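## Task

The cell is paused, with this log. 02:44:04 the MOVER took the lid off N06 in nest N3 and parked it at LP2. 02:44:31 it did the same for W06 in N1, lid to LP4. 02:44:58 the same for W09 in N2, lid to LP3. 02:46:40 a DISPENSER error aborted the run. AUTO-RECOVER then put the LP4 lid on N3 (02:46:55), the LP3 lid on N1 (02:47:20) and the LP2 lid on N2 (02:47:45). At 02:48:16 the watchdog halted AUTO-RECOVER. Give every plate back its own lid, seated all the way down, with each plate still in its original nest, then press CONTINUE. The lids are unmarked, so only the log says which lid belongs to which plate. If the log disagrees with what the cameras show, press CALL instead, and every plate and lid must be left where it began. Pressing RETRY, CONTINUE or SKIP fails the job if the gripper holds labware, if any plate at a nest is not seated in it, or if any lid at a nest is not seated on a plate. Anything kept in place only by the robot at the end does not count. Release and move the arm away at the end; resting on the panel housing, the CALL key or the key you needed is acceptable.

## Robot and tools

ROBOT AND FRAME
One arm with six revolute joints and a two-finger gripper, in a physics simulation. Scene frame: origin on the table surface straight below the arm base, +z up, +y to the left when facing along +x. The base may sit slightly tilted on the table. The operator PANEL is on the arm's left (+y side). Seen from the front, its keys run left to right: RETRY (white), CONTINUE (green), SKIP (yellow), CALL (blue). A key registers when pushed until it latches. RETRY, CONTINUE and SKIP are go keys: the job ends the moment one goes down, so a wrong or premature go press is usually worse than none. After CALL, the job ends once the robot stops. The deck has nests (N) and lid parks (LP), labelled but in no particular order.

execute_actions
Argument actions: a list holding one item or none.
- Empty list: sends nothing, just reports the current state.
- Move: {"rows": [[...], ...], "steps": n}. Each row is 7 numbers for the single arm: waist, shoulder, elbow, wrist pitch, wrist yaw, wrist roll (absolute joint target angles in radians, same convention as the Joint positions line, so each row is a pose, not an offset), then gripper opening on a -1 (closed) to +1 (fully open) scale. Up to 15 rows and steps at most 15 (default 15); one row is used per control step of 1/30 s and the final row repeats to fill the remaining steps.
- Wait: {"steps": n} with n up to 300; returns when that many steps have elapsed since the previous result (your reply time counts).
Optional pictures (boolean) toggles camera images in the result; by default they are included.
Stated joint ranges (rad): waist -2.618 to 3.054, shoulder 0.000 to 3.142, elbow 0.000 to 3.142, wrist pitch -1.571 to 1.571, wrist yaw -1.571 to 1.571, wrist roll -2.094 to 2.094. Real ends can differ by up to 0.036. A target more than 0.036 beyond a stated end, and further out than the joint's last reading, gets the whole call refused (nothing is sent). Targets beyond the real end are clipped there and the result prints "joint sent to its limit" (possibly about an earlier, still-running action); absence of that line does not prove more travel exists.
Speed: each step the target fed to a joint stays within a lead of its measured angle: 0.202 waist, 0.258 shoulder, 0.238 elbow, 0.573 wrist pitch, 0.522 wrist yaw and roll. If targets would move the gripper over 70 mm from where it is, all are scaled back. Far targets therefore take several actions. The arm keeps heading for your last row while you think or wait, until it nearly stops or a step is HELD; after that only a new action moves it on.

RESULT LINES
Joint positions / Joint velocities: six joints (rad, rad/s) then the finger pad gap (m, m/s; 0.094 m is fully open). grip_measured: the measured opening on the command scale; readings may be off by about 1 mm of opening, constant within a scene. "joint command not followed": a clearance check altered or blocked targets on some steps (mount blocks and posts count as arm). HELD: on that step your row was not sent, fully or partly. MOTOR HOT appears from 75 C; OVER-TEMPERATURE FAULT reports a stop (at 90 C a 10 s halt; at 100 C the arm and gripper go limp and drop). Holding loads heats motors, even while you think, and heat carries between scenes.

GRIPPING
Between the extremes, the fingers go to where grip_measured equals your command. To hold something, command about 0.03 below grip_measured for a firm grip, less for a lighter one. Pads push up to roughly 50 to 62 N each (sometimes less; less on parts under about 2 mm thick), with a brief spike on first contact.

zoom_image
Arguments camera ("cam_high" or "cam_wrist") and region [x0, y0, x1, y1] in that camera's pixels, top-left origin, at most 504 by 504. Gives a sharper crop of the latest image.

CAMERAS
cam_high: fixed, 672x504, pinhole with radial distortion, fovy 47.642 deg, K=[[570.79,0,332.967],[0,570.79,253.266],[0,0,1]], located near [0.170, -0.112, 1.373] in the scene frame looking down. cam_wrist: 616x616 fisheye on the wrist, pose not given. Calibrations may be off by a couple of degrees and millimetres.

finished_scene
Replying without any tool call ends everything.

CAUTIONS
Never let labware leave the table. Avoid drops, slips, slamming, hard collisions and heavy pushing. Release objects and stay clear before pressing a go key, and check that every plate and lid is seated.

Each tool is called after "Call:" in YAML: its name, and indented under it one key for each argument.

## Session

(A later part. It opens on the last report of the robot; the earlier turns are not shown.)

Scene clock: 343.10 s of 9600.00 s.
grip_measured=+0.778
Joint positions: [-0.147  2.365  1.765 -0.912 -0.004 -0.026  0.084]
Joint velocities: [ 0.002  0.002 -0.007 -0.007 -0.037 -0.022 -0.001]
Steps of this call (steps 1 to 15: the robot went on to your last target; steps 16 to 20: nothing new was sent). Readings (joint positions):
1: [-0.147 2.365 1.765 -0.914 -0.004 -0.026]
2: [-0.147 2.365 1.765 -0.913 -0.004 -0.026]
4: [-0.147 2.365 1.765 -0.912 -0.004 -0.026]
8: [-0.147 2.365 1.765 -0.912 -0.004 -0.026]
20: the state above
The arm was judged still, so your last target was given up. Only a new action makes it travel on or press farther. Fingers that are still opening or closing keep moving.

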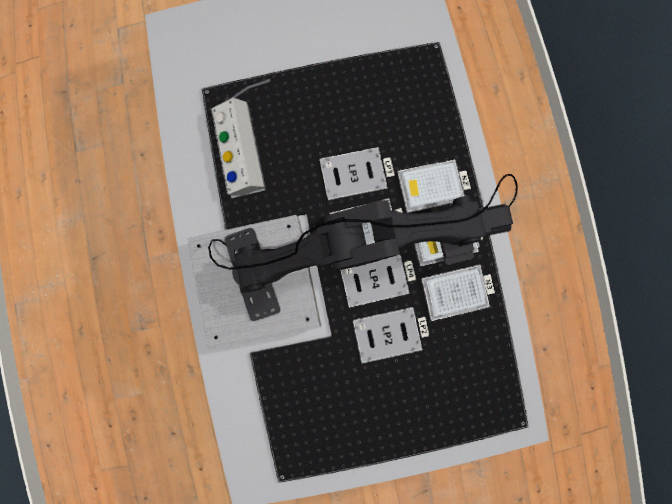

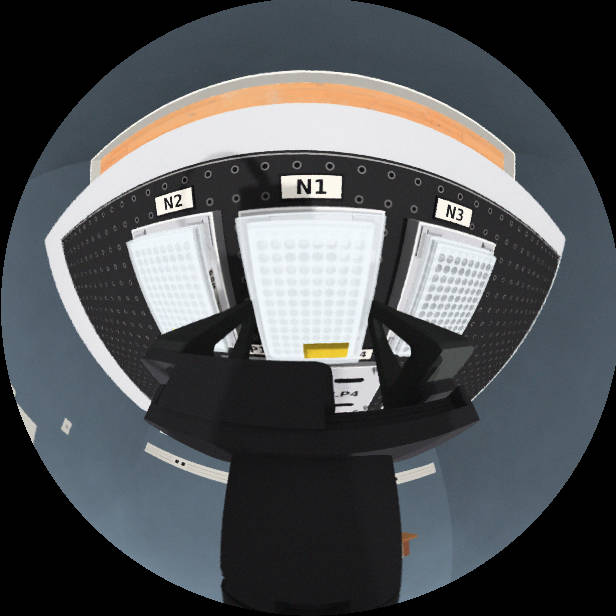

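Call:
execute_actions:
  actions:
    - {"rows": [[-0.153, 2.365, 1.763, -0.95, 0, -0.02, 0.75]], "steps": 15}
  pictures: false

Call:
execute_actions:
  actions:
    - {"steps": 15}
  pictures: false

Scene clock: 357.97 s of 9600.00 s.
grip_measured=+0.778
Joint positions: [-0.147  2.365  1.765 -0.934 -0.004 -0.026  0.084]
Joint velocities: [ 0.007 -0.012 -0.002 -0.007 -0.066 -0.081  0.001]
Steps of this call (steps 1 to 90: nothing new was sent; then 11.37 s passed at rest; steps 91 to 105: all 15 steps of this action). Readings (joint positions):
91: [-0.147 2.365 1.765 -0.914 -0.004 -0.026]
92: [-0.147 2.365 1.765 -0.917 -0.004 -0.026]
94: [-0.147 2.365 1.765 -0.924 -0.004 -0.026]
98: [-0.147 2.365 1.765 -0.931 -0.004 -0.026]
105: the state above

Scene clock: 358.47 s of 9600.00 s.
grip_measured=+0.778
Joint positions: [-0.147  2.365  1.765 -0.934 -0.004 -0.026  0.084]
Joint velocities: [ 0.002 -0.007  0.007 -0.022 -0.022 -0.051  0.   ]
Steps of this call (steps 1 to 15: the robot went on to your last target). Readings (joint positions):
1: [-0.147 2.365 1.765 -0.934 -0.004 -0.026]
2: [-0.147 2.365 1.765 -0.934 -0.004 -0.026]
4: [-0.147 2.365 1.765 -0.934 -0.004 -0.026]
8: [-0.147 2.365 1.765 -0.934 -0.004 -0.026]
15: the state above
The arm was judged still, so your last target was given up. Only a new action makes it travel on or press farther. Fingers that are still opening or closing keep moving.

Call:
execute_actions:
  actions:
    - {"rows": [[-0.153, 2.365, 1.763, -0.911, 0, -0.02, 0.75],[-0.153, 2.365, 1.763, -0.911, 0, -0.02, 0.75],[-0.153, 2.365, 1.763, -0.911, 0, -0.02, 0.75],[-0.153, 2.375, 1.763, -0.911, 0, -0.02, 0.75],[-0.153, 2.386, 1.763, -0.908, 0, -0.02, 0.75],[-0.153, 2.386, 1.763, -0.904, 0, -0.02, 0.75],[-0.153, 2.386, 1.763, -0.90, 0, -0.02, 0.75]], "steps": 15}
  pictures: false

Call:
execute_actions:
  actions:
    - {"steps": 20}

Call:
zoom_image:
  camera: "cam_wrist"
  region: [215, 190, 400, 370]

Scene clock: 361.77 s of 9600.00 s.
grip_measured=+0.778
Joint positions: [-0.147  2.381  1.765 -0.925 -0.004 -0.026  0.084]
Joint velocities: [-0.012 -0.017 -0.002 -0.007 -0.007 -0.007 -0.001]
Steps of this call (steps 1 to 84: nothing new was sent; steps 85 to 99: all 15 steps of this action). Readings (joint positions):
85: [-0.147 2.365 1.765 -0.934 -0.004 -0.026]
86: [-0.147 2.365 1.765 -0.934 -0.004 -0.026]
88: [-0.147 2.365 1.765 -0.933 -0.004 -0.026]
92: [-0.147 2.373 1.765 -0.927 -0.004 -0.026]
99: the state above

Scene clock: 362.43 s of 9600.00 s.
grip_measured=+0.778
Joint positions: [-0.147  2.381  1.765 -0.925 -0.004 -0.026  0.084]
Joint velocities: [-0.007 -0.012 -0.012  0.051  0.022 -0.007  0.   ]
Steps of this call (steps 1 to 15: the robot went on to your last target; steps 16 to 20: nothing new was sent). Readings (joint positions):
1: [-0.147 2.381 1.765 -0.925 -0.004 -0.026]
2: [-0.147 2.381 1.765 -0.925 -0.004 -0.026]
4: [-0.147 2.381 1.765 -0.925 -0.004 -0.026]
8: [-0.147 2.381 1.765 -0.925 -0.004 -0.026]
20: the state above
The arm was judged still, so your last target was given up. Only a new action makes it travel on or press farther. Fingers that are still opening or closing keep moving.

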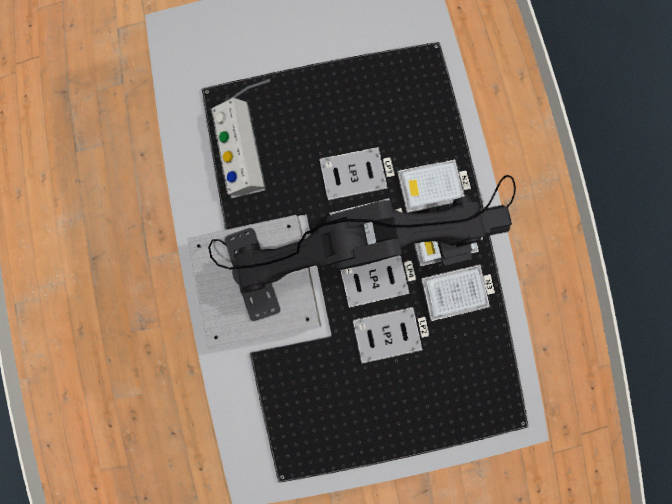

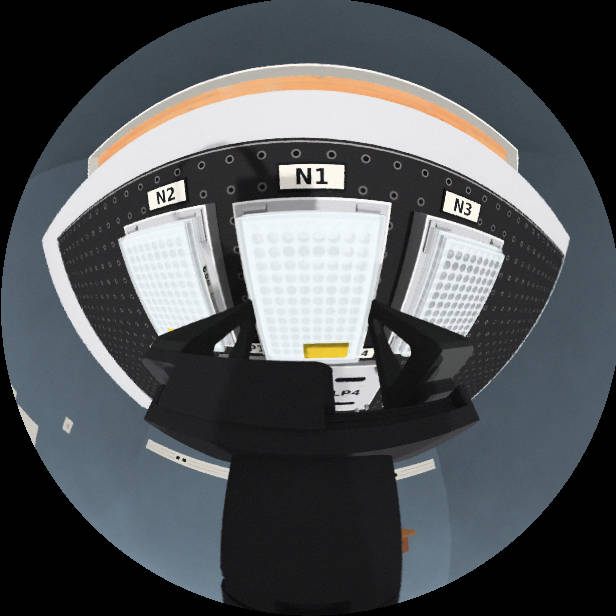

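Region (215, 190, 400, 370) of cam_wrist's 616x616 image, scaled by 2.724, with more detail than that image has; it fills the top 490 rows of this view, and the rest is white.

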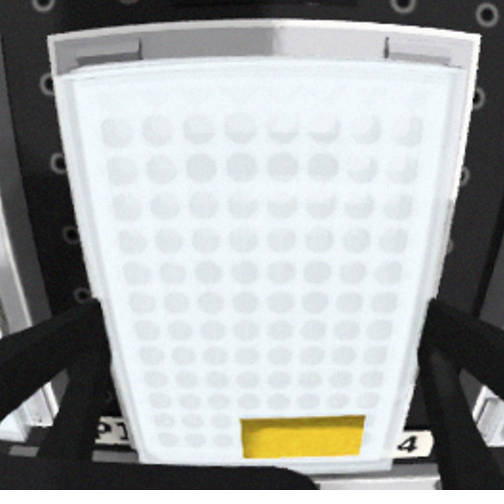

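Call:
execute_actions:
  actions:
    - {"rows": [[-0.153, 2.386, 1.763, -0.905, 0, -0.02, 0.77],[-0.153, 2.386, 1.763, -0.905, 0, -0.02, 0.78],[-0.153, 2.386, 1.763, -0.905, 0, -0.02, 0.79],[-0.153, 2.386, 1.763, -0.905, 0, -0.02, 0.80],[-0.153, 2.386, 1.763, -0.905, 0, -0.02, 0.81],[-0.153, 2.386, 1.763, -0.905, 0, -0.02, 0.83],[-0.153, 2.386, 1.763, -0.905, 0, -0.02, 0.86],[-0.153, 2.386, 1.763, -0.905, 0, -0.02, 0.90],[-0.153, 2.386, 1.763, -0.905, 0, -0.02, 0.95],[-0.153, 2.386, 1.763, -0.905, 0, -0.02, 1.0]], "steps": 15}

Call:
zoom_image:
  camera: "cam_wrist"
  region: [215, 190, 400, 370]

Scene clock: 366.33 s of 9600.00 s.
grip_measured=+1.000
Joint positions: [-0.147  2.381  1.765 -0.925 -0.004 -0.026  0.094]
Joint velocities: [ 0.017 -0.007 -0.007 -0.007 -0.007 -0.154  0.   ]
Steps of this call (steps 1 to 90: nothing new was sent; then 0.40 s passed at rest; steps 91 to 105: all 15 steps of this action). Readings (joint positions):
91: [-0.147 2.381 1.765 -0.925 -0.004 -0.026]
92: [-0.147 2.381 1.765 -0.925 -0.004 -0.026]
94: [-0.147 2.381 1.765 -0.925 -0.004 -0.026]
98: [-0.147 2.381 1.765 -0.925 -0.004 -0.026]
105: the state above

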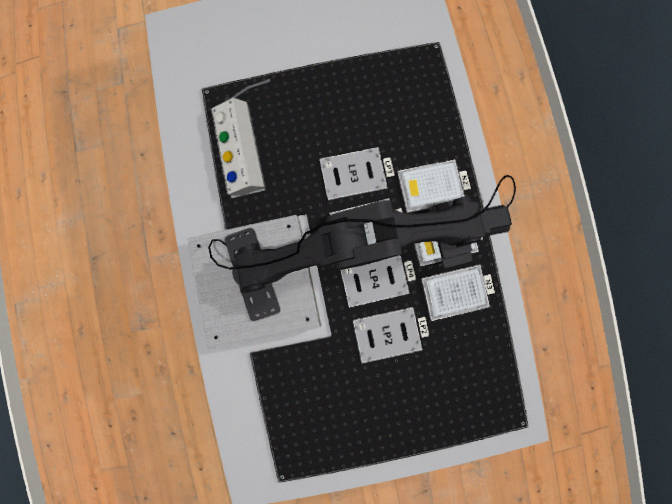

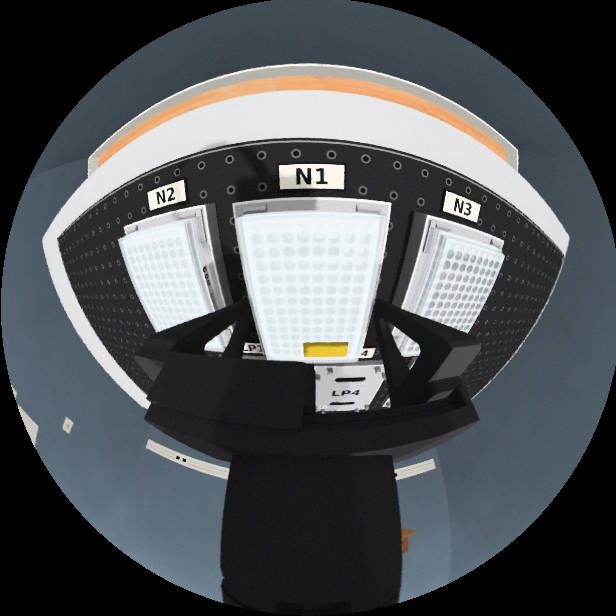

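Region (215, 190, 400, 370) of cam_wrist's 616x616 image, scaled by 2.724, with more detail than that image has; it fills the top 490 rows of this view, and the rest is white.

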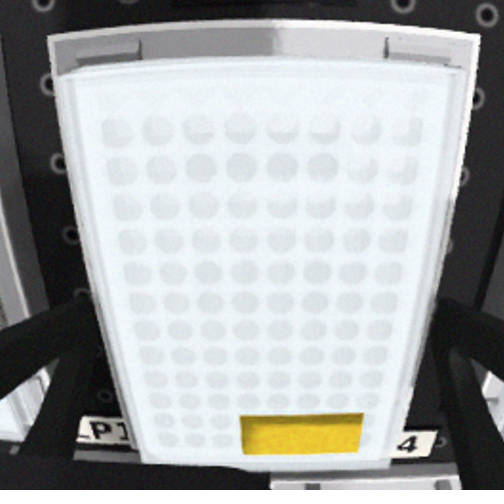

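Call:
execute_actions:
  actions:
    - {"rows": [[-0.153, 2.381, 1.79, -0.95, 0, -0.02, 1.0],[-0.153, 2.381, 1.82, -0.98, 0, -0.02, 1.0],[-0.153, 2.381, 1.85, -1.01, 0, -0.02, 1.0],[-0.153, 2.381, 1.88, -1.04, 0, -0.02, 1.0],[-0.153, 2.381, 1.91, -1.07, 0, -0.02, 1.0],[-0.145, 2.39, 1.94, -1.09, 0, -0.01, 1.0],[-0.13, 2.40, 1.97, -1.10, 0, 0.005, 1.0],[-0.11, 2.41, 2.0, -1.11, 0, 0.025, 0.8],[-0.09, 2.42, 2.0, -1.10, 0, 0.045, 0.6],[-0.07, 2.43, 2.0, -1.095, 0, 0.065, 0.4],[-0.05, 2.43, 2.0, -1.095, 0, 0.085, 0.2],[-0.03, 2.43, 2.0, -1.095, 0, 0.105, 0.0],[-0.01, 2.43, 2.0, -1.095, 0, 0.125, 0.0],[0.01, 2.43, 2.0, -1.095, 0, 0.145, 0.0],[0.03, 2.43, 2.0, -1.095, 0, 0.165, 0.0]], "steps": 15}
  pictures: false

Call:
execute_actions:
  actions:
    - {"rows": [[0.05, 2.43, 2.0, -1.095, 0, 0.185, 0.0],[0.068, 2.43, 2.0, -1.095, 0, 0.2, 0.0],[0.084, 2.43, 2.0, -1.095, 0, 0.215, 0.0],[0.098, 2.43, 2.0, -1.095, 0, 0.228, 0.0],[0.11, 2.43, 2.0, -1.095, 0, 0.238, 0.0],[0.12, 2.43, 2.0, -1.095, 0, 0.245, 0.0],[0.127, 2.43, 2.0, -1.095, 0, 0.25, 0.0],[0.132, 2.43, 2.0, -1.095, 0, 0.252, 0.0],[0.135, 2.43, 2.0, -1.095, 0, 0.252, 0.0]], "steps": 15}
  pictures: false

Call:
execute_actions:
  actions:
    - {"steps": 15}

Scene clock: 381.67 s of 9600.00 s.
grip_measured=+0.003
Joint positions: [-0.028  2.406  1.987 -1.057  0.004  0.087  0.047]
Joint velocities: [ 0.75   0.105 -0.007 -0.139 -0.037  0.535 -0.003]
Steps of this call (steps 1 to 15: the robot went on to your last target; steps 16 to 90: nothing new was sent; then 11.83 s passed at rest; steps 91 to 105: all 15 steps of this action). Readings (joint positions):
91: [-0.147 2.381 1.765 -0.925 -0.004 -0.026]
92: [-0.147 2.382 1.770 -0.933 -0.004 -0.026]
94: [-0.147 2.388 1.802 -0.968 -0.004 -0.026]
98: [-0.144 2.399 1.918 -1.040 -0.003 -0.013]
105: the state above

Scene clock: 382.17 s of 9600.00 s.
grip_measured=+0.002
Joint positions: [ 0.143  2.431  1.987 -1.078 -0.004  0.237  0.047]
Joint velocities: [-0.037  0.017  0.002  0.037  0.007  0.022 -0.   ]
Steps of this call (steps 1 to 15: all 15 steps of this action). Readings (joint positions):
1: [-0.001 2.411 1.987 -1.060 0.004 0.104]
2: [0.025 2.416 1.987 -1.063 0.004 0.121]
4: [0.073 2.425 1.987 -1.067 0.002 0.154]
8: [0.135 2.431 1.987 -1.075 -0.003 0.204]
15: the state above

Scene clock: 382.67 s of 9600.00 s.
grip_measured=+0.002
Joint positions: [ 0.142  2.431  1.987 -1.079 -0.004  0.245  0.047]
Joint velocities: [ 0.002  0.002 -0.002  0.022 -0.037 -0.11   0.001]
Steps of this call (steps 1 to 15: the robot went on to your last target). Readings (joint positions):
1: [0.142 2.431 1.987 -1.078 -0.004 0.238]
2: [0.142 2.431 1.987 -1.078 -0.004 0.240]
4: [0.142 2.431 1.987 -1.079 -0.004 0.242]
8: [0.142 2.431 1.987 -1.079 -0.004 0.244]
15: the state above
The arm was judged still, so your last target was given up. Only a new action makes it travel on or press farther. Fingers that are still opening or closing keep moving.

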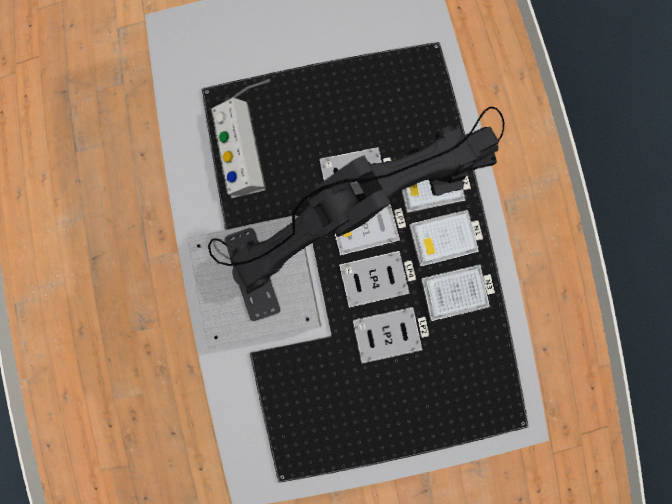

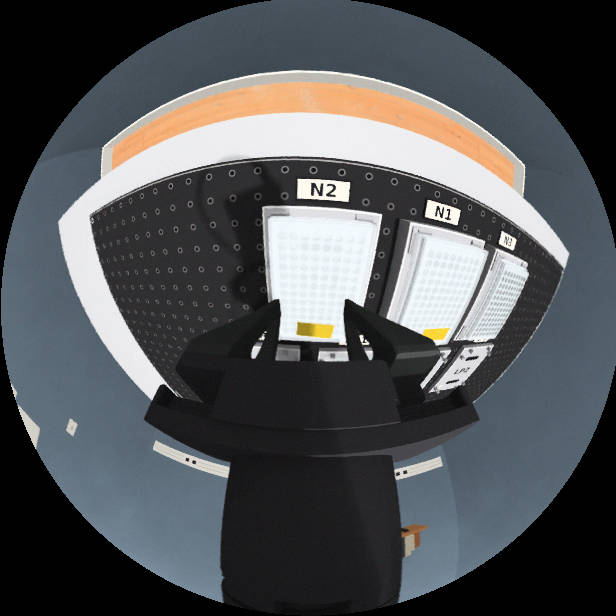

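Call:
execute_actions:
  actions:
    - {"rows": [[0.13, 2.43, 1.98, -1.07, 0, 0.24, 0.0],[0.125, 2.43, 1.97, -1.06, 0, 0.24, 0.0],[0.122, 2.43, 1.96, -1.05, 0, 0.24, 0.0],[0.122, 2.43, 1.95, -1.04, 0, 0.24, 0.0],[0.122, 2.43, 1.94, -1.03, 0, 0.24, 0.0],[0.122, 2.43, 1.93, -1.02, 0, 0.24, 0.0],[0.122, 2.43, 1.925, -1.015, 0, 0.24, 0.0]], "steps": 15}
  pictures: false

Call:
execute_actions:
  actions:
    - {"steps": 15}

Call:
zoom_image:
  camera: "cam_wrist"
  region: [215, 190, 400, 370]

Scene clock: 385.67 s of 9600.00 s.
grip_measured=+0.002
Joint positions: [ 0.128  2.431  1.928 -1.041 -0.004  0.245  0.047]
Joint velocities: [ 0.007 -0.002 -0.002 -0.037  0.037  0.037 -0.   ]
Steps of this call (steps 1 to 75: nothing new was sent; steps 76 to 90: all 15 steps of this action). Readings (joint positions):
76: [0.142 2.431 1.987 -1.079 -0.004 0.245]
77: [0.141 2.431 1.987 -1.079 -0.004 0.245]
79: [0.139 2.431 1.978 -1.072 -0.004 0.245]
83: [0.130 2.431 1.940 -1.052 -0.004 0.245]
90: the state above

Scene clock: 386.17 s of 9600.00 s.
grip_measured=+0.002
Joint positions: [ 0.128  2.431  1.928 -1.036 -0.004  0.245  0.047]
Joint velocities: [-0.007 -0.017 -0.002  0.007  0.037 -0.139 -0.001]
Steps of this call (steps 1 to 15: the robot went on to your last target). Readings (joint positions):
1: [0.128 2.431 1.928 -1.041 -0.004 0.245]
2: [0.128 2.431 1.928 -1.040 -0.004 0.245]
4: [0.128 2.431 1.928 -1.038 -0.004 0.245]
8: [0.128 2.431 1.928 -1.037 -0.004 0.245]
15: the state above
The arm was judged still, so your last target was given up. Only a new action makes it travel on or press farther. Fingers that are still opening or closing keep moving.

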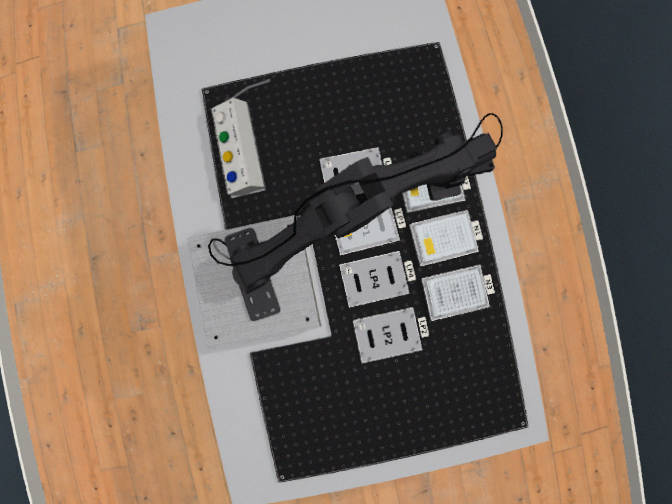

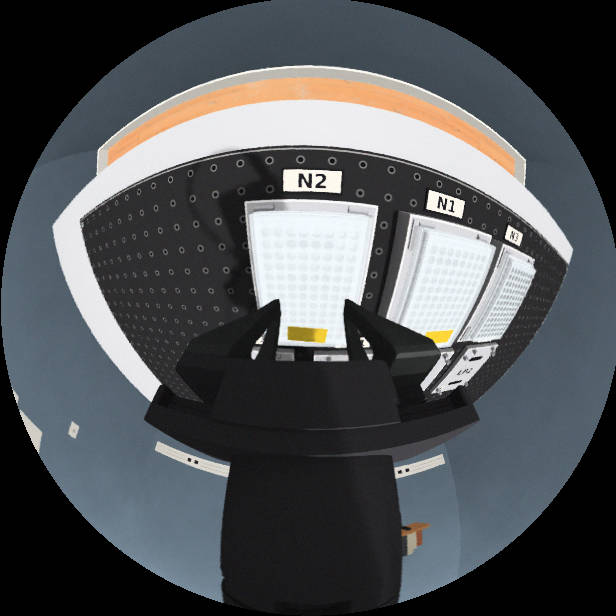

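Region (215, 190, 400, 370) of cam_wrist's 616x616 image, scaled by 2.724, with more detail than that image has; it fills the top 490 rows of this view, and the rest is white.

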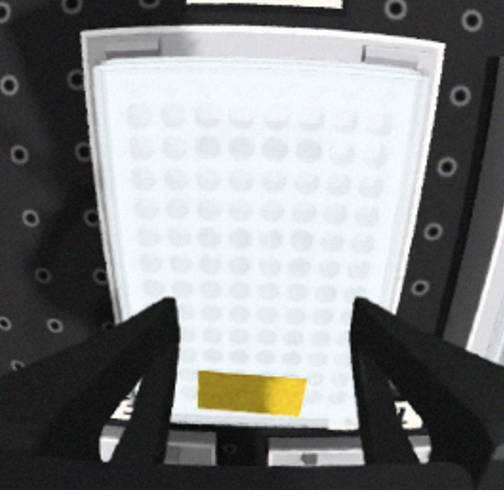

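Call:
execute_actions:
  actions:
    - {"rows": [[0.139, 2.43, 1.925, -1.015, 0, 0.292, 0.0],[0.139, 2.43, 1.925, -1.015, 0, 0.292, 0.0],[0.139, 2.43, 1.925, -1.015, 0, 0.292, 0.0],[0.139, 2.43, 1.925, -1.015, 0, 0.292, 0.0],[0.139, 2.43, 1.915, -1.005, 0, 0.292, 0.0],[0.139, 2.43, 1.905, -0.995, 0, 0.292, 0.0],[0.139, 2.43, 1.90, -0.99, 0, 0.292, 0.0]], "steps": 15}
  pictures: false

Call:
execute_actions:
  actions:
    - {"steps": 15}

Call:
zoom_image:
  camera: "cam_wrist"
  region: [215, 190, 400, 370]

Scene clock: 391.17 s of 9600.00 s.
grip_measured=+0.002
Joint positions: [ 0.128  2.431  1.906 -1.015 -0.004  0.284  0.047]
Joint velocities: [ 0.007 -0.002  0.002  0.081 -0.007 -0.037 -0.001]
Steps of this call (steps 1 to 90: nothing new was sent; then 1.50 s passed at rest; steps 91 to 105: all 15 steps of this action). Readings (joint positions):
91: [0.128 2.431 1.928 -1.036 -0.004 0.251]
92: [0.128 2.431 1.928 -1.036 -0.004 0.258]
94: [0.128 2.431 1.928 -1.036 -0.004 0.268]
98: [0.128 2.431 1.917 -1.022 -0.004 0.279]
105: the state above

Scene clock: 391.67 s of 9600.00 s.
grip_measured=+0.002
Joint positions: [ 0.128  2.431  1.906 -1.011 -0.004  0.286  0.047]
Joint velocities: [-0.007 -0.002  0.002 -0.066 -0.081  0.022  0.001]
Steps of this call (steps 1 to 15: the robot went on to your last target). Readings (joint positions):
1: [0.128 2.431 1.906 -1.014 -0.004 0.285]
2: [0.128 2.431 1.906 -1.013 -0.004 0.285]
4: [0.128 2.431 1.906 -1.012 -0.004 0.285]
8: [0.128 2.431 1.906 -1.012 -0.004 0.285]
15: the state above
The arm was judged still, so your last target was given up. Only a new action makes it travel on or press farther. Fingers that are still opening or closing keep moving.

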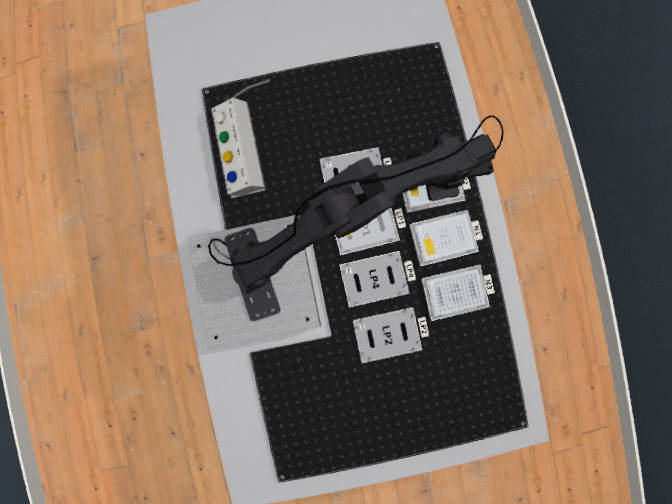

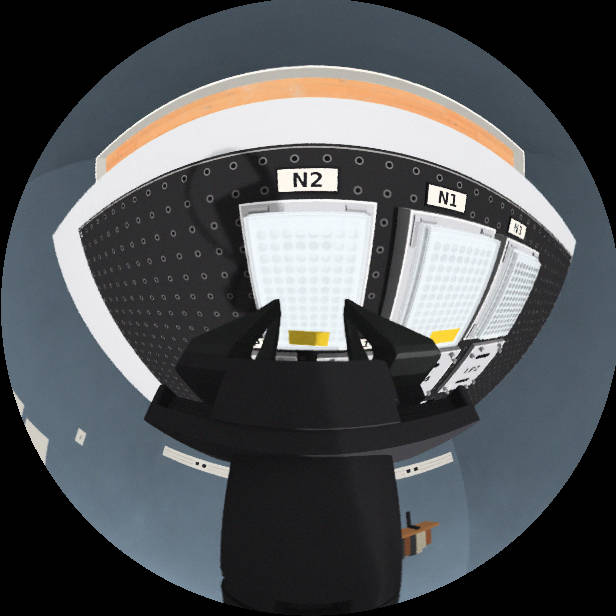

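Region (215, 190, 400, 370) of cam_wrist's 616x616 image, scaled by 2.724, with more detail than that image has; it fills the top 490 rows of this view, and the rest is white.

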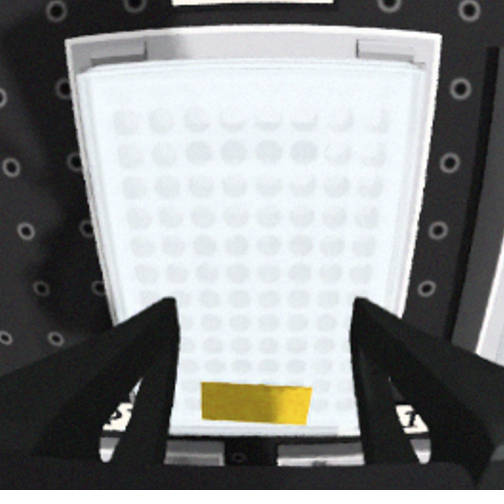

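Call:
execute_actions:
  actions:
    - {"rows": [[0.143, 2.43, 1.90, -0.99, 0, 0.297, 0.0],[0.143, 2.43, 1.90, -0.99, 0, 0.297, 0.0],[0.143, 2.43, 1.90, -0.99, 0, 0.297, 0.0],[0.141, 2.43, 1.90, -0.99, 0, 0.297, 0.0]], "steps": 15}
  pictures: false

Scene clock: 394.63 s of 9600.00 s.
grip_measured=+0.002
Joint positions: [ 0.134  2.431  1.906 -1.011 -0.004  0.29   0.047]
Joint velocities: [-0.012  0.007 -0.007 -0.037  0.022  0.007 -0.   ]
Steps of this call (steps 1 to 74: nothing new was sent; steps 75 to 89: all 15 steps of this action). Readings (joint positions):
75: [0.128 2.431 1.906 -1.011 -0.004 0.287]
76: [0.129 2.431 1.906 -1.011 -0.004 0.287]
78: [0.131 2.431 1.906 -1.011 -0.004 0.288]
82: [0.134 2.431 1.906 -1.011 -0.004 0.290]
89: the state above

Call:
execute_actions:
  actions:
    - {"rows": [[0.141, 2.43, 1.892, -0.985, 0, 0.297, 0.0],[0.141, 2.43, 1.886, -0.98, 0, 0.297, 0.0],[0.141, 2.43, 1.882, -0.975, 0, 0.297, 0.0],[0.141, 2.43, 1.878, -0.971, 0, 0.297, 0.0],[0.141, 2.43, 1.874, -0.967, 0, 0.297, 0.0],[0.141, 2.43, 1.870, -0.963, 0, 0.297, 0.0],[0.141, 2.43, 1.866, -0.96, 0, 0.297, 0.0],[0.141, 2.43, 1.862, -0.957, 0, 0.297, 0.0],[0.141, 2.43, 1.858, -0.954, 0, 0.297, 0.0],[0.141, 2.43, 1.855, -0.951, 0, 0.297, 0.0]], "steps": 15}
  pictures: false

Call:
execute_actions:
  actions:
    - {"steps": 15}

Call:
zoom_image:
  camera: "cam_wrist"
  region: [215, 190, 400, 370]

Scene clock: 399.60 s of 9600.00 s.
grip_measured=+0.002
Joint positions: [ 0.134  2.431  1.862 -0.978 -0.004  0.291  0.047]
Joint velocities: [-0.007 -0.017 -0.007 -0.022 -0.022 -0.007 -0.001]
Steps of this call (steps 1 to 15: the robot went on to your last target; steps 16 to 90: nothing new was sent; then 1.47 s passed at rest; steps 91 to 105: all 15 steps of this action). Readings (joint positions):
91: [0.134 2.431 1.906 -1.010 -0.004 0.290]
92: [0.134 2.431 1.904 -1.008 -0.004 0.290]
94: [0.134 2.431 1.897 -1.001 -0.004 0.290]
98: [0.134 2.431 1.876 -0.990 -0.004 0.291]
105: the state above

Scene clock: 400.10 s of 9600.00 s.
grip_measured=+0.002
Joint positions: [ 0.134  2.431  1.862 -0.972 -0.004  0.291  0.047]
Joint velocities: [-0.007 -0.002  0.002  0.022 -0.051  0.051 -0.   ]
Steps of this call (steps 1 to 15: the robot went on to your last target). Readings (joint positions):
1: [0.134 2.431 1.862 -0.977 -0.004 0.291]
2: [0.134 2.431 1.862 -0.975 -0.004 0.291]
4: [0.134 2.431 1.862 -0.974 -0.004 0.291]
8: [0.134 2.431 1.862 -0.973 -0.004 0.291]
15: the state above
The arm was judged still, so your last target was given up. Only a new action makes it travel on or press farther. Fingers that are still opening or closing keep moving.

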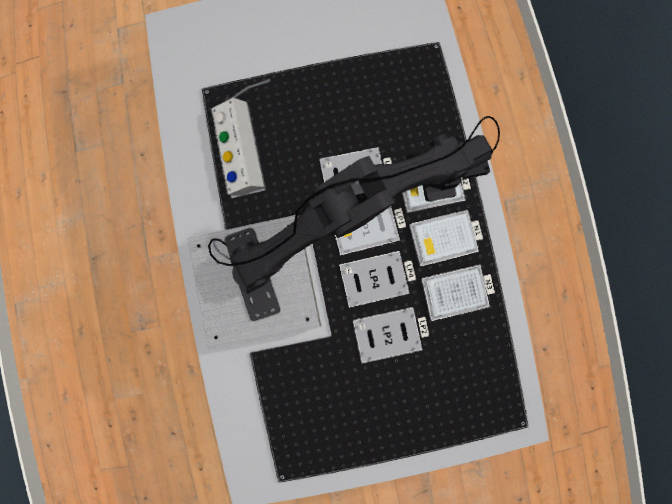

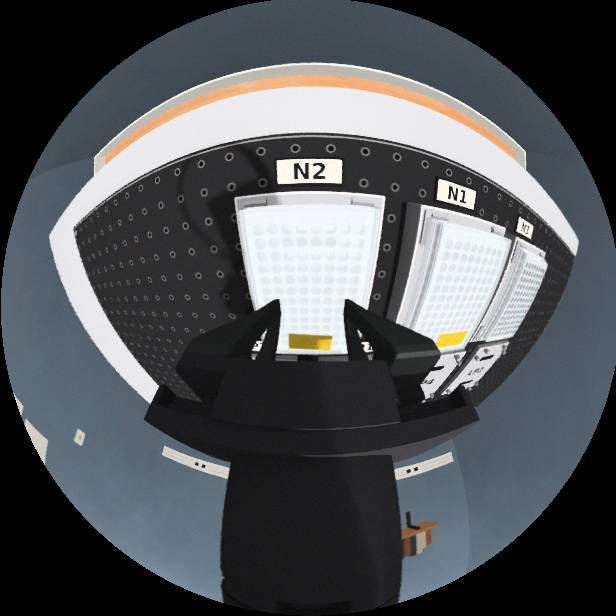

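Region (215, 190, 400, 370) of cam_wrist's 616x616 image, scaled by 2.724, with more detail than that image has; it fills the top 490 rows of this view, and the rest is white.

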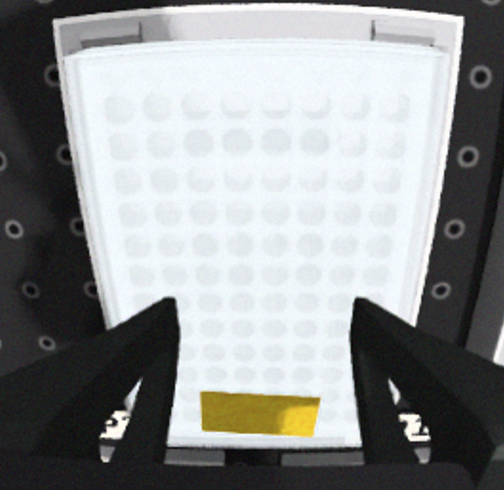

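Call:
execute_actions:
  actions:
    - {"rows": [[0.141, 2.43, 1.848, -0.951, 0, 0.297, 0.0],[0.141, 2.43, 1.843, -0.951, 0, 0.297, 0.0],[0.141, 2.43, 1.84, -0.951, 0, 0.297, 0.0],[0.141, 2.43, 1.837, -0.951, 0, 0.297, 0.0]], "steps": 15}
  pictures: false

Scene clock: 402.63 s of 9600.00 s.
grip_measured=+0.001
Joint positions: [ 0.134  2.431  1.847 -0.967 -0.004  0.291  0.047]
Joint velocities: [-0.012 -0.017  0.007  0.066  0.081 -0.037  0.001]
Steps of this call (steps 1 to 61: nothing new was sent; steps 62 to 76: all 15 steps of this action). Readings (joint positions):
62: [0.134 2.431 1.862 -0.972 -0.004 0.291]
63: [0.134 2.431 1.860 -0.971 -0.004 0.291]
65: [0.134 2.431 1.855 -0.969 -0.004 0.291]
69: [0.134 2.431 1.847 -0.968 -0.004 0.291]
76: the state above

Call:
execute_actions:
  actions:
    - {"rows": [[0.141, 2.43, 1.83, -0.951, 0, 0.297, 0.0],[0.141, 2.43, 1.825, -0.951, 0, 0.297, 0.0],[0.141, 2.43, 1.822, -0.951, 0, 0.297, 0.0]], "steps": 12}

Call:
zoom_image:
  camera: "cam_wrist"
  region: [215, 190, 400, 370]

Scene clock: 405.27 s of 9600.00 s.
grip_measured=+0.001
Joint positions: [ 0.134  2.431  1.844 -0.965 -0.004  0.291  0.047]
Joint velocities: [-0.002 -0.002  0.007  0.081 -0.066 -0.037 -0.   ]
Steps of this call (steps 1 to 15: the robot went on to your last target; steps 16 to 67: nothing new was sent; steps 68 to 79: all 12 steps of this action). Readings (joint positions):
68: [0.134 2.431 1.847 -0.967 -0.004 0.291]
69: [0.134 2.431 1.846 -0.967 -0.004 0.291]
71: [0.134 2.431 1.844 -0.965 -0.004 0.291]
75: [0.134 2.431 1.844 -0.965 -0.004 0.291]
79: the state above

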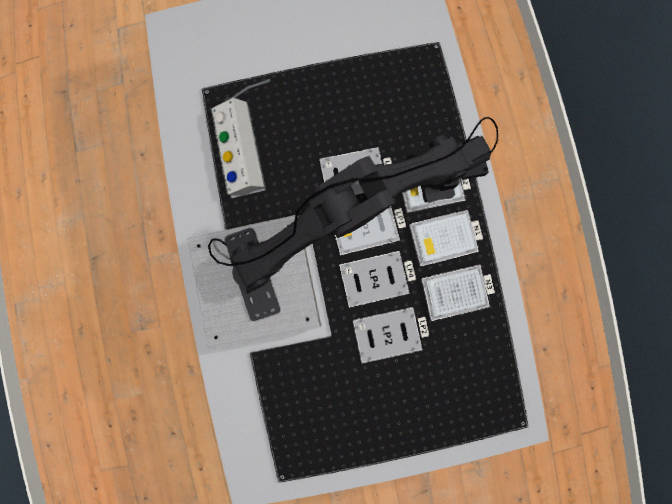

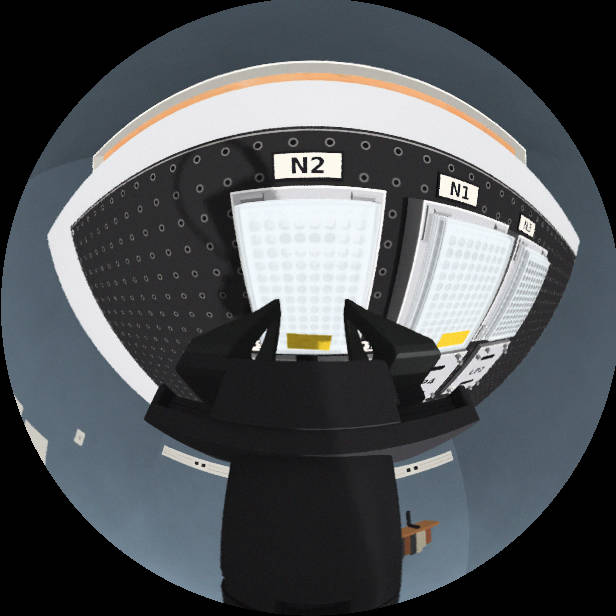

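Region (215, 190, 400, 370) of cam_wrist's 616x616 image, scaled by 2.724, with more detail than that image has; it fills the top 490 rows of this view, and the rest is white.

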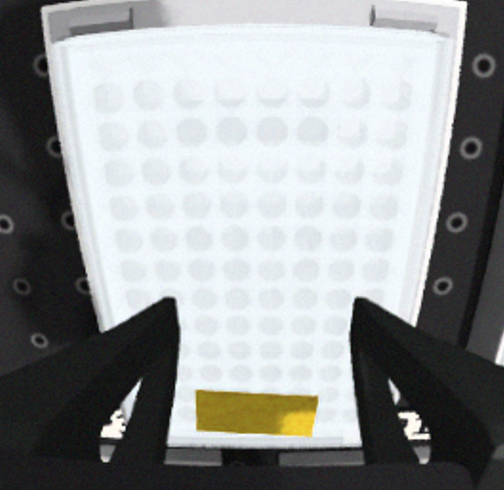

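Call:
execute_actions:
  actions:
    - {"rows": [[0.141, 2.43, 1.88, -0.99, 0, 0.297, 0.0],[0.141, 2.43, 1.91, -1.01, 0, 0.297, 0.0],[0.141, 2.43, 1.94, -1.03, 0, 0.297, 0.0],[0.141, 2.43, 1.965, -1.045, 0, 0.297, 0.0],[0.141, 2.43, 1.975, -1.05, 0, 0.297, 0.0],[0.141, 2.43, 1.975, -1.05, 0, 0.297, 0.0],[0.141, 2.44, 1.975, -1.05, 0, 0.297, 0.0],[0.141, 2.45, 1.975, -1.047, 0, 0.297, 0.0],[0.141, 2.456, 1.975, -1.045, 0, 0.297, 0.0],[0.141, 2.46, 1.975, -1.045, 0, 0.297, 0.0],[0.141, 2.462, 1.975, -1.045, 0, 0.297, 0.0]], "steps": 15}
  pictures: false

Call:
execute_actions:
  actions:
    - {"steps": 15}
  pictures: false

Scene clock: 418.70 s of 9600.00 s.
grip_measured=+0.001
Joint positions: [ 0.134  2.452  1.958 -1.023 -0.004  0.291  0.047]
Joint velocities: [-0.012  0.095 -0.007 -0.007 -0.051 -0.007  0.001]
Steps of this call (steps 1 to 15: the robot went on to your last target; steps 16 to 90: nothing new was sent; then 9.93 s passed at rest; steps 91 to 105: all 15 steps of this action). Readings (joint positions):
91: [0.134 2.431 1.847 -0.967 -0.004 0.291]
92: [0.134 2.432 1.855 -0.973 -0.004 0.291]
94: [0.134 2.439 1.889 -0.998 -0.004 0.291]
98: [0.134 2.440 1.952 -1.014 -0.004 0.291]
105: the state above

Scene clock: 419.20 s of 9600.00 s.
grip_measured=+0.001
Joint positions: [ 0.134  2.459  1.958 -1.029 -0.004  0.291  0.047]
Joint velocities: [-0.007 -0.012 -0.002  0.007  0.007  0.022 -0.   ]
Steps of this call (steps 1 to 15: the robot went on to your last target). Readings (joint positions):
1: [0.134 2.455 1.958 -1.025 -0.004 0.291]
2: [0.134 2.457 1.958 -1.026 -0.004 0.291]
4: [0.134 2.459 1.958 -1.028 -0.004 0.291]
8: [0.134 2.459 1.958 -1.029 -0.004 0.291]
15: the state above
The arm was judged still, so your last target was given up. Only a new action makes it travel on or press farther. Fingers that are still opening or closing keep moving.

Call:
execute_actions:
  actions:
    - {"rows": [[0.141, 2.46, 1.94, -1.0, 0, 0.297, 0.0],[0.141, 2.46, 1.93, -0.99, 0, 0.297, 0.0],[0.141, 2.46, 1.92, -0.98, 0, 0.297, 0.0],[0.141, 2.46, 1.912, -0.972, 0, 0.297, 0.0],[0.141, 2.46, 1.905, -0.965, 0, 0.297, 0.0],[0.141, 2.46, 1.899, -0.96, 0, 0.297, 0.0],[0.141, 2.46, 1.894, -0.956, 0, 0.297, 0.0],[0.141, 2.46, 1.889, -0.953, 0, 0.297, 0.0],[0.141, 2.46, 1.884, -0.95, 0, 0.297, 0.0],[0.141, 2.46, 1.879, -0.95, 0, 0.297, 0.0],[0.141, 2.46, 1.874, -0.95, 0, 0.297, 0.0],[0.141, 2.46, 1.87, -0.95, 0, 0.297, 0.0]], "steps": 15}
  pictures: false

Call:
execute_actions:
  actions:
    - {"steps": 15}

Call:
zoom_image:
  camera: "cam_wrist"
  region: [215, 190, 400, 370]

Scene clock: 423.03 s of 9600.00 s.
grip_measured=+0.001
Joint positions: [ 0.134  2.459  1.896 -0.982 -0.004  0.291  0.047]
Joint velocities: [ 0.002 -0.017  0.007 -0.037 -0.095 -0.066 -0.001]
Steps of this call (steps 1 to 90: nothing new was sent; then 0.33 s passed at rest; steps 91 to 105: all 15 steps of this action). Readings (joint positions):
91: [0.134 2.459 1.956 -1.028 -0.004 0.291]
92: [0.134 2.459 1.952 -1.023 -0.004 0.291]
94: [0.134 2.459 1.939 -1.011 -0.004 0.291]
98: [0.134 2.459 1.905 -0.993 -0.004 0.291]
105: the state above

Scene clock: 423.53 s of 9600.00 s.
grip_measured=+0.001
Joint positions: [ 0.134  2.459  1.896 -0.982 -0.004  0.292  0.047]
Joint velocities: [-0.007 -0.002 -0.022 -0.051 -0.125 -0.037 -0.001]
Steps of this call (steps 1 to 15: the robot went on to your last target). Readings (joint positions):
1: [0.134 2.459 1.896 -0.982 -0.004 0.291]
2: [0.134 2.459 1.896 -0.982 -0.004 0.291]
4: [0.134 2.459 1.896 -0.982 -0.004 0.291]
8: [0.134 2.459 1.896 -0.982 -0.004 0.292]
15: the state above
The arm was judged still, so your last target was given up. Only a new action makes it travel on or press farther. Fingers that are still opening or closing keep moving.

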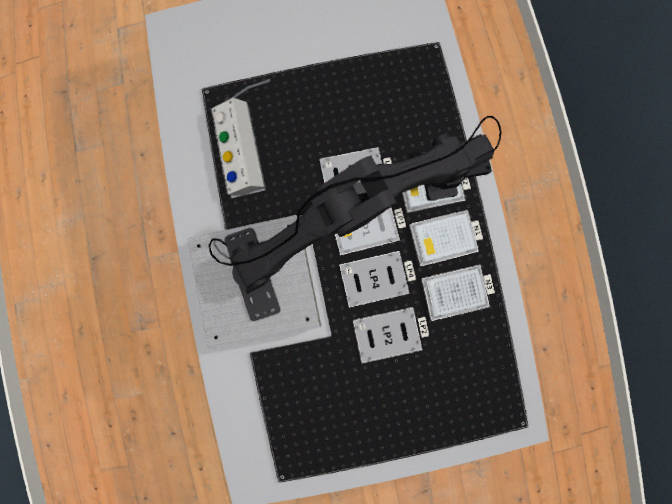

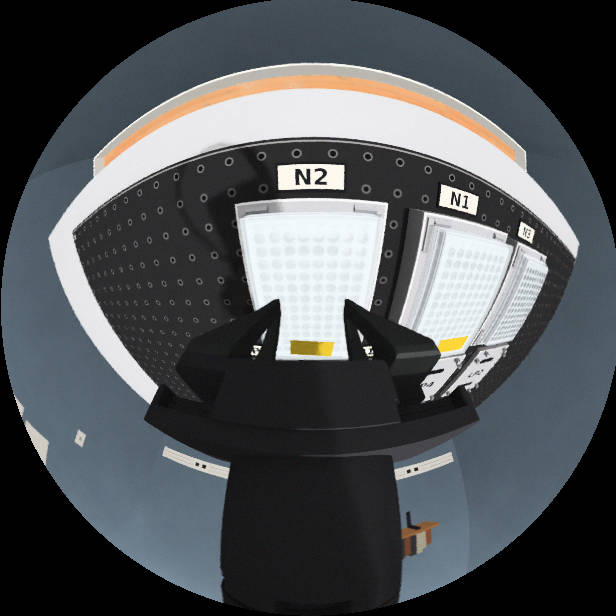

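Region (215, 190, 400, 370) of cam_wrist's 616x616 image, scaled by 2.724, with more detail than that image has; it fills the top 490 rows of this view, and the rest is white.

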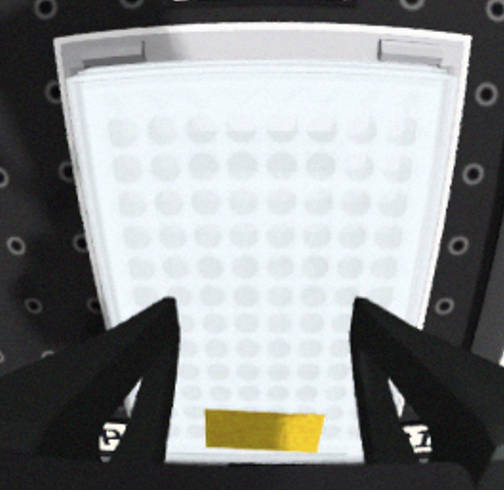

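Call:
execute_actions:
  actions:
    - {"rows": [[0.141, 2.45, 1.975, -1.06, 0, 0.297, 0.0],[0.141, 2.45, 1.975, -1.06, 0, 0.297, 0.0],[0.141, 2.45, 1.975, -1.06, 0, 0.297, 0.0],[0.141, 2.45, 1.975, -1.06, 0, 0.297, 0.0],[0.141, 2.45, 1.975, -1.06, 0, 0.297, 0.0],[0.141, 2.45, 1.975, -1.06, 0, 0.297, 0.0],[0.141, 2.45, 1.975, -1.06, 0, 0.297, 0.3],[0.141, 2.45, 1.975, -1.06, 0, 0.297, 0.6],[0.141, 2.45, 1.975, -1.06, 0, 0.297, 1.0]], "steps": 15}
  pictures: false

Call:
execute_actions:
  actions:
    - {"rows": [[0.141, 2.45, 1.945, -1.03, 0, 0.297, 1.0],[0.141, 2.45, 1.935, -1.02, 0, 0.297, 1.0],[0.141, 2.45, 1.925, -1.01, 0, 0.297, 1.0],[0.141, 2.45, 1.915, -1.0, 0, 0.297, 1.0],[0.141, 2.45, 1.905, -0.99, 0, 0.297, 1.0],[0.141, 2.45, 1.895, -0.98, 0, 0.297, 1.0],[0.141, 2.45, 1.885, -0.97, 0, 0.297, 1.0],[0.141, 2.45, 1.875, -0.96, 0, 0.297, 1.0],[0.141, 2.45, 1.87, -0.95, 0, 0.297, 1.0],[0.141, 2.45, 1.87, -0.939, 0, 0.297, 1.0]], "steps": 15}
  pictures: false

Call:
execute_actions:
  actions:
    - {"steps": 20}

Call:
zoom_image:
  camera: "cam_wrist"
  region: [215, 190, 400, 370]

Scene clock: 431.30 s of 9600.00 s.
grip_measured=+1.000
Joint positions: [ 0.134  2.463  1.953 -1.041 -0.004  0.292  0.094]
Joint velocities: [-0.002  0.002  0.007 -0.051  0.051 -0.066  0.   ]
Steps of this call (steps 1 to 90: nothing new was sent; then 4.27 s passed at rest; steps 91 to 105: all 15 steps of this action). Readings (joint positions):
91: [0.134 2.459 1.907 -0.993 -0.004 0.292]
92: [0.134 2.463 1.920 -1.006 -0.004 0.292]
94: [0.134 2.463 1.939 -1.020 -0.004 0.292]
98: [0.134 2.463 1.953 -1.028 -0.004 0.292]
105: the state above

Scene clock: 431.80 s of 9600.00 s.
grip_measured=+1.000
Joint positions: [ 0.134  2.463  1.873 -0.975 -0.004  0.292  0.094]
Joint velocities: [ 0.012 -0.007  0.002  0.154 -0.007  0.051  0.   ]
Steps of this call (steps 1 to 15: all 15 steps of this action). Readings (joint positions):
1: [0.134 2.463 1.953 -1.041 -0.004 0.292]
2: [0.134 2.463 1.952 -1.041 -0.004 0.292]
4: [0.134 2.463 1.943 -1.033 -0.004 0.292]
8: [0.134 2.463 1.901 -1.008 -0.004 0.292]
15: the state above

Scene clock: 432.47 s of 9600.00 s.
grip_measured=+1.000
Joint positions: [ 0.134  2.463  1.873 -0.96  -0.004  0.292  0.094]
Joint velocities: [-0.012 -0.002  0.007  0.037 -0.095 -0.037  0.   ]
Steps of this call (steps 1 to 20: the robot went on to your last target). Readings (joint positions):
1: [0.134 2.463 1.873 -0.971 -0.004 0.292]
2: [0.134 2.463 1.873 -0.969 -0.004 0.292]
4: [0.134 2.463 1.873 -0.965 -0.004 0.292]
8: [0.134 2.463 1.873 -0.962 -0.004 0.292]
20: the state above

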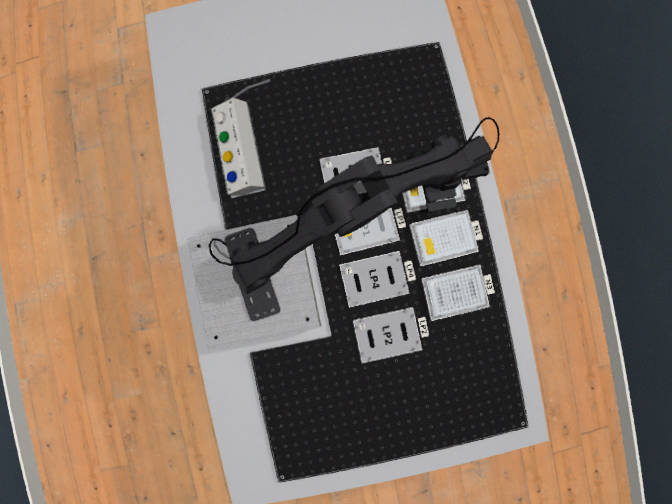

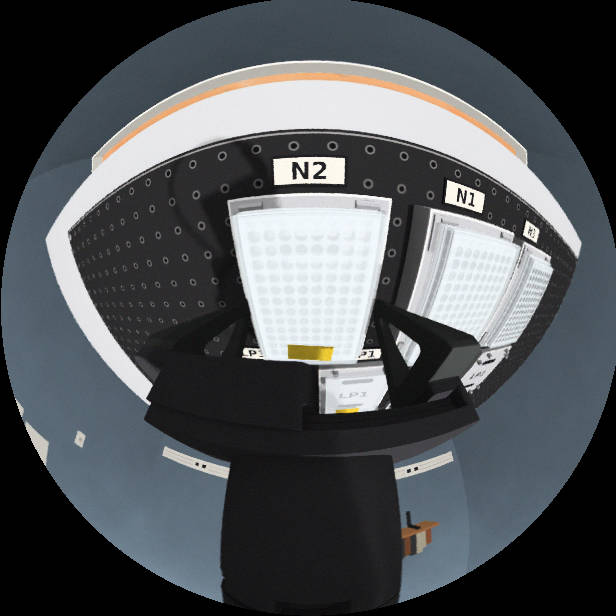

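Region (215, 190, 400, 370) of cam_wrist's 616x616 image, scaled by 2.724, with more detail than that image has; it fills the top 490 rows of this view, and the rest is white.

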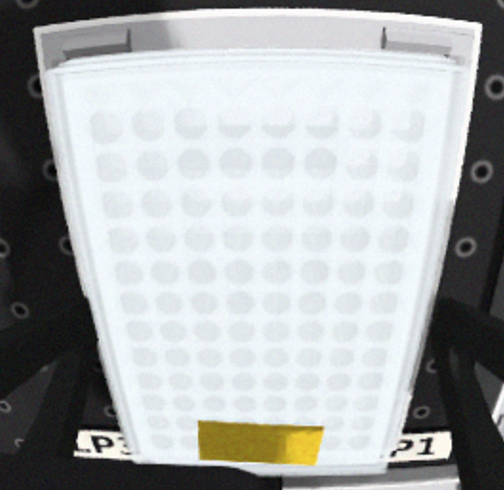

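Call:
execute_actions:
  actions:
    - {"rows": [[0.141, 2.45, 1.901, -0.939, 0, 0.297, 1.0]], "steps": 12}
  pictures: false

Scene clock: 436.67 s of 9600.00 s.
grip_measured=+1.000
Joint positions: [ 0.134  2.463  1.873 -0.96  -0.004  0.292  0.094]
Joint velocities: [ 0.002 -0.022  0.002  0.037 -0.022 -0.007  0.   ]
Steps of this call (steps 1 to 15: the robot went on to your last target; steps 16 to 90: nothing new was sent; then 0.80 s passed at rest; steps 91 to 102: all 12 steps of this action). Readings (joint positions):
91: [0.134 2.463 1.873 -0.960 -0.004 0.292]
92: [0.134 2.463 1.873 -0.960 -0.004 0.292]
94: [0.134 2.463 1.873 -0.960 -0.004 0.292]
98: [0.134 2.463 1.873 -0.960 -0.004 0.292]
102: the state above

Call:
execute_actions:
  actions:
    - {"rows": [[0.141, 2.45, 1.912, -0.939, 0, 0.297, 1.0],[0.141, 2.45, 1.912, -0.939, 0, 0.297, 1.0],[0.141, 2.45, 1.901, -0.939, 0, 0.297, 1.0]], "steps": 12}
  pictures: false

Scene clock: 438.27 s of 9600.00 s.
grip_measured=+1.000
Joint positions: [ 0.134  2.463  1.879 -0.957 -0.004  0.292  0.094]
Joint velocities: [-0.017 -0.012 -0.002 -0.037 -0.022 -0.007  0.   ]
Steps of this call (steps 1 to 15: the robot went on to your last target; steps 16 to 36: nothing new was sent; steps 37 to 48: all 12 steps of this action). Readings (joint positions):
37: [0.134 2.463 1.875 -0.960 -0.004 0.292]
38: [0.134 2.463 1.877 -0.960 -0.004 0.292]
40: [0.134 2.463 1.879 -0.958 -0.004 0.292]
44: [0.134 2.463 1.879 -0.957 -0.004 0.292]
48: the state above


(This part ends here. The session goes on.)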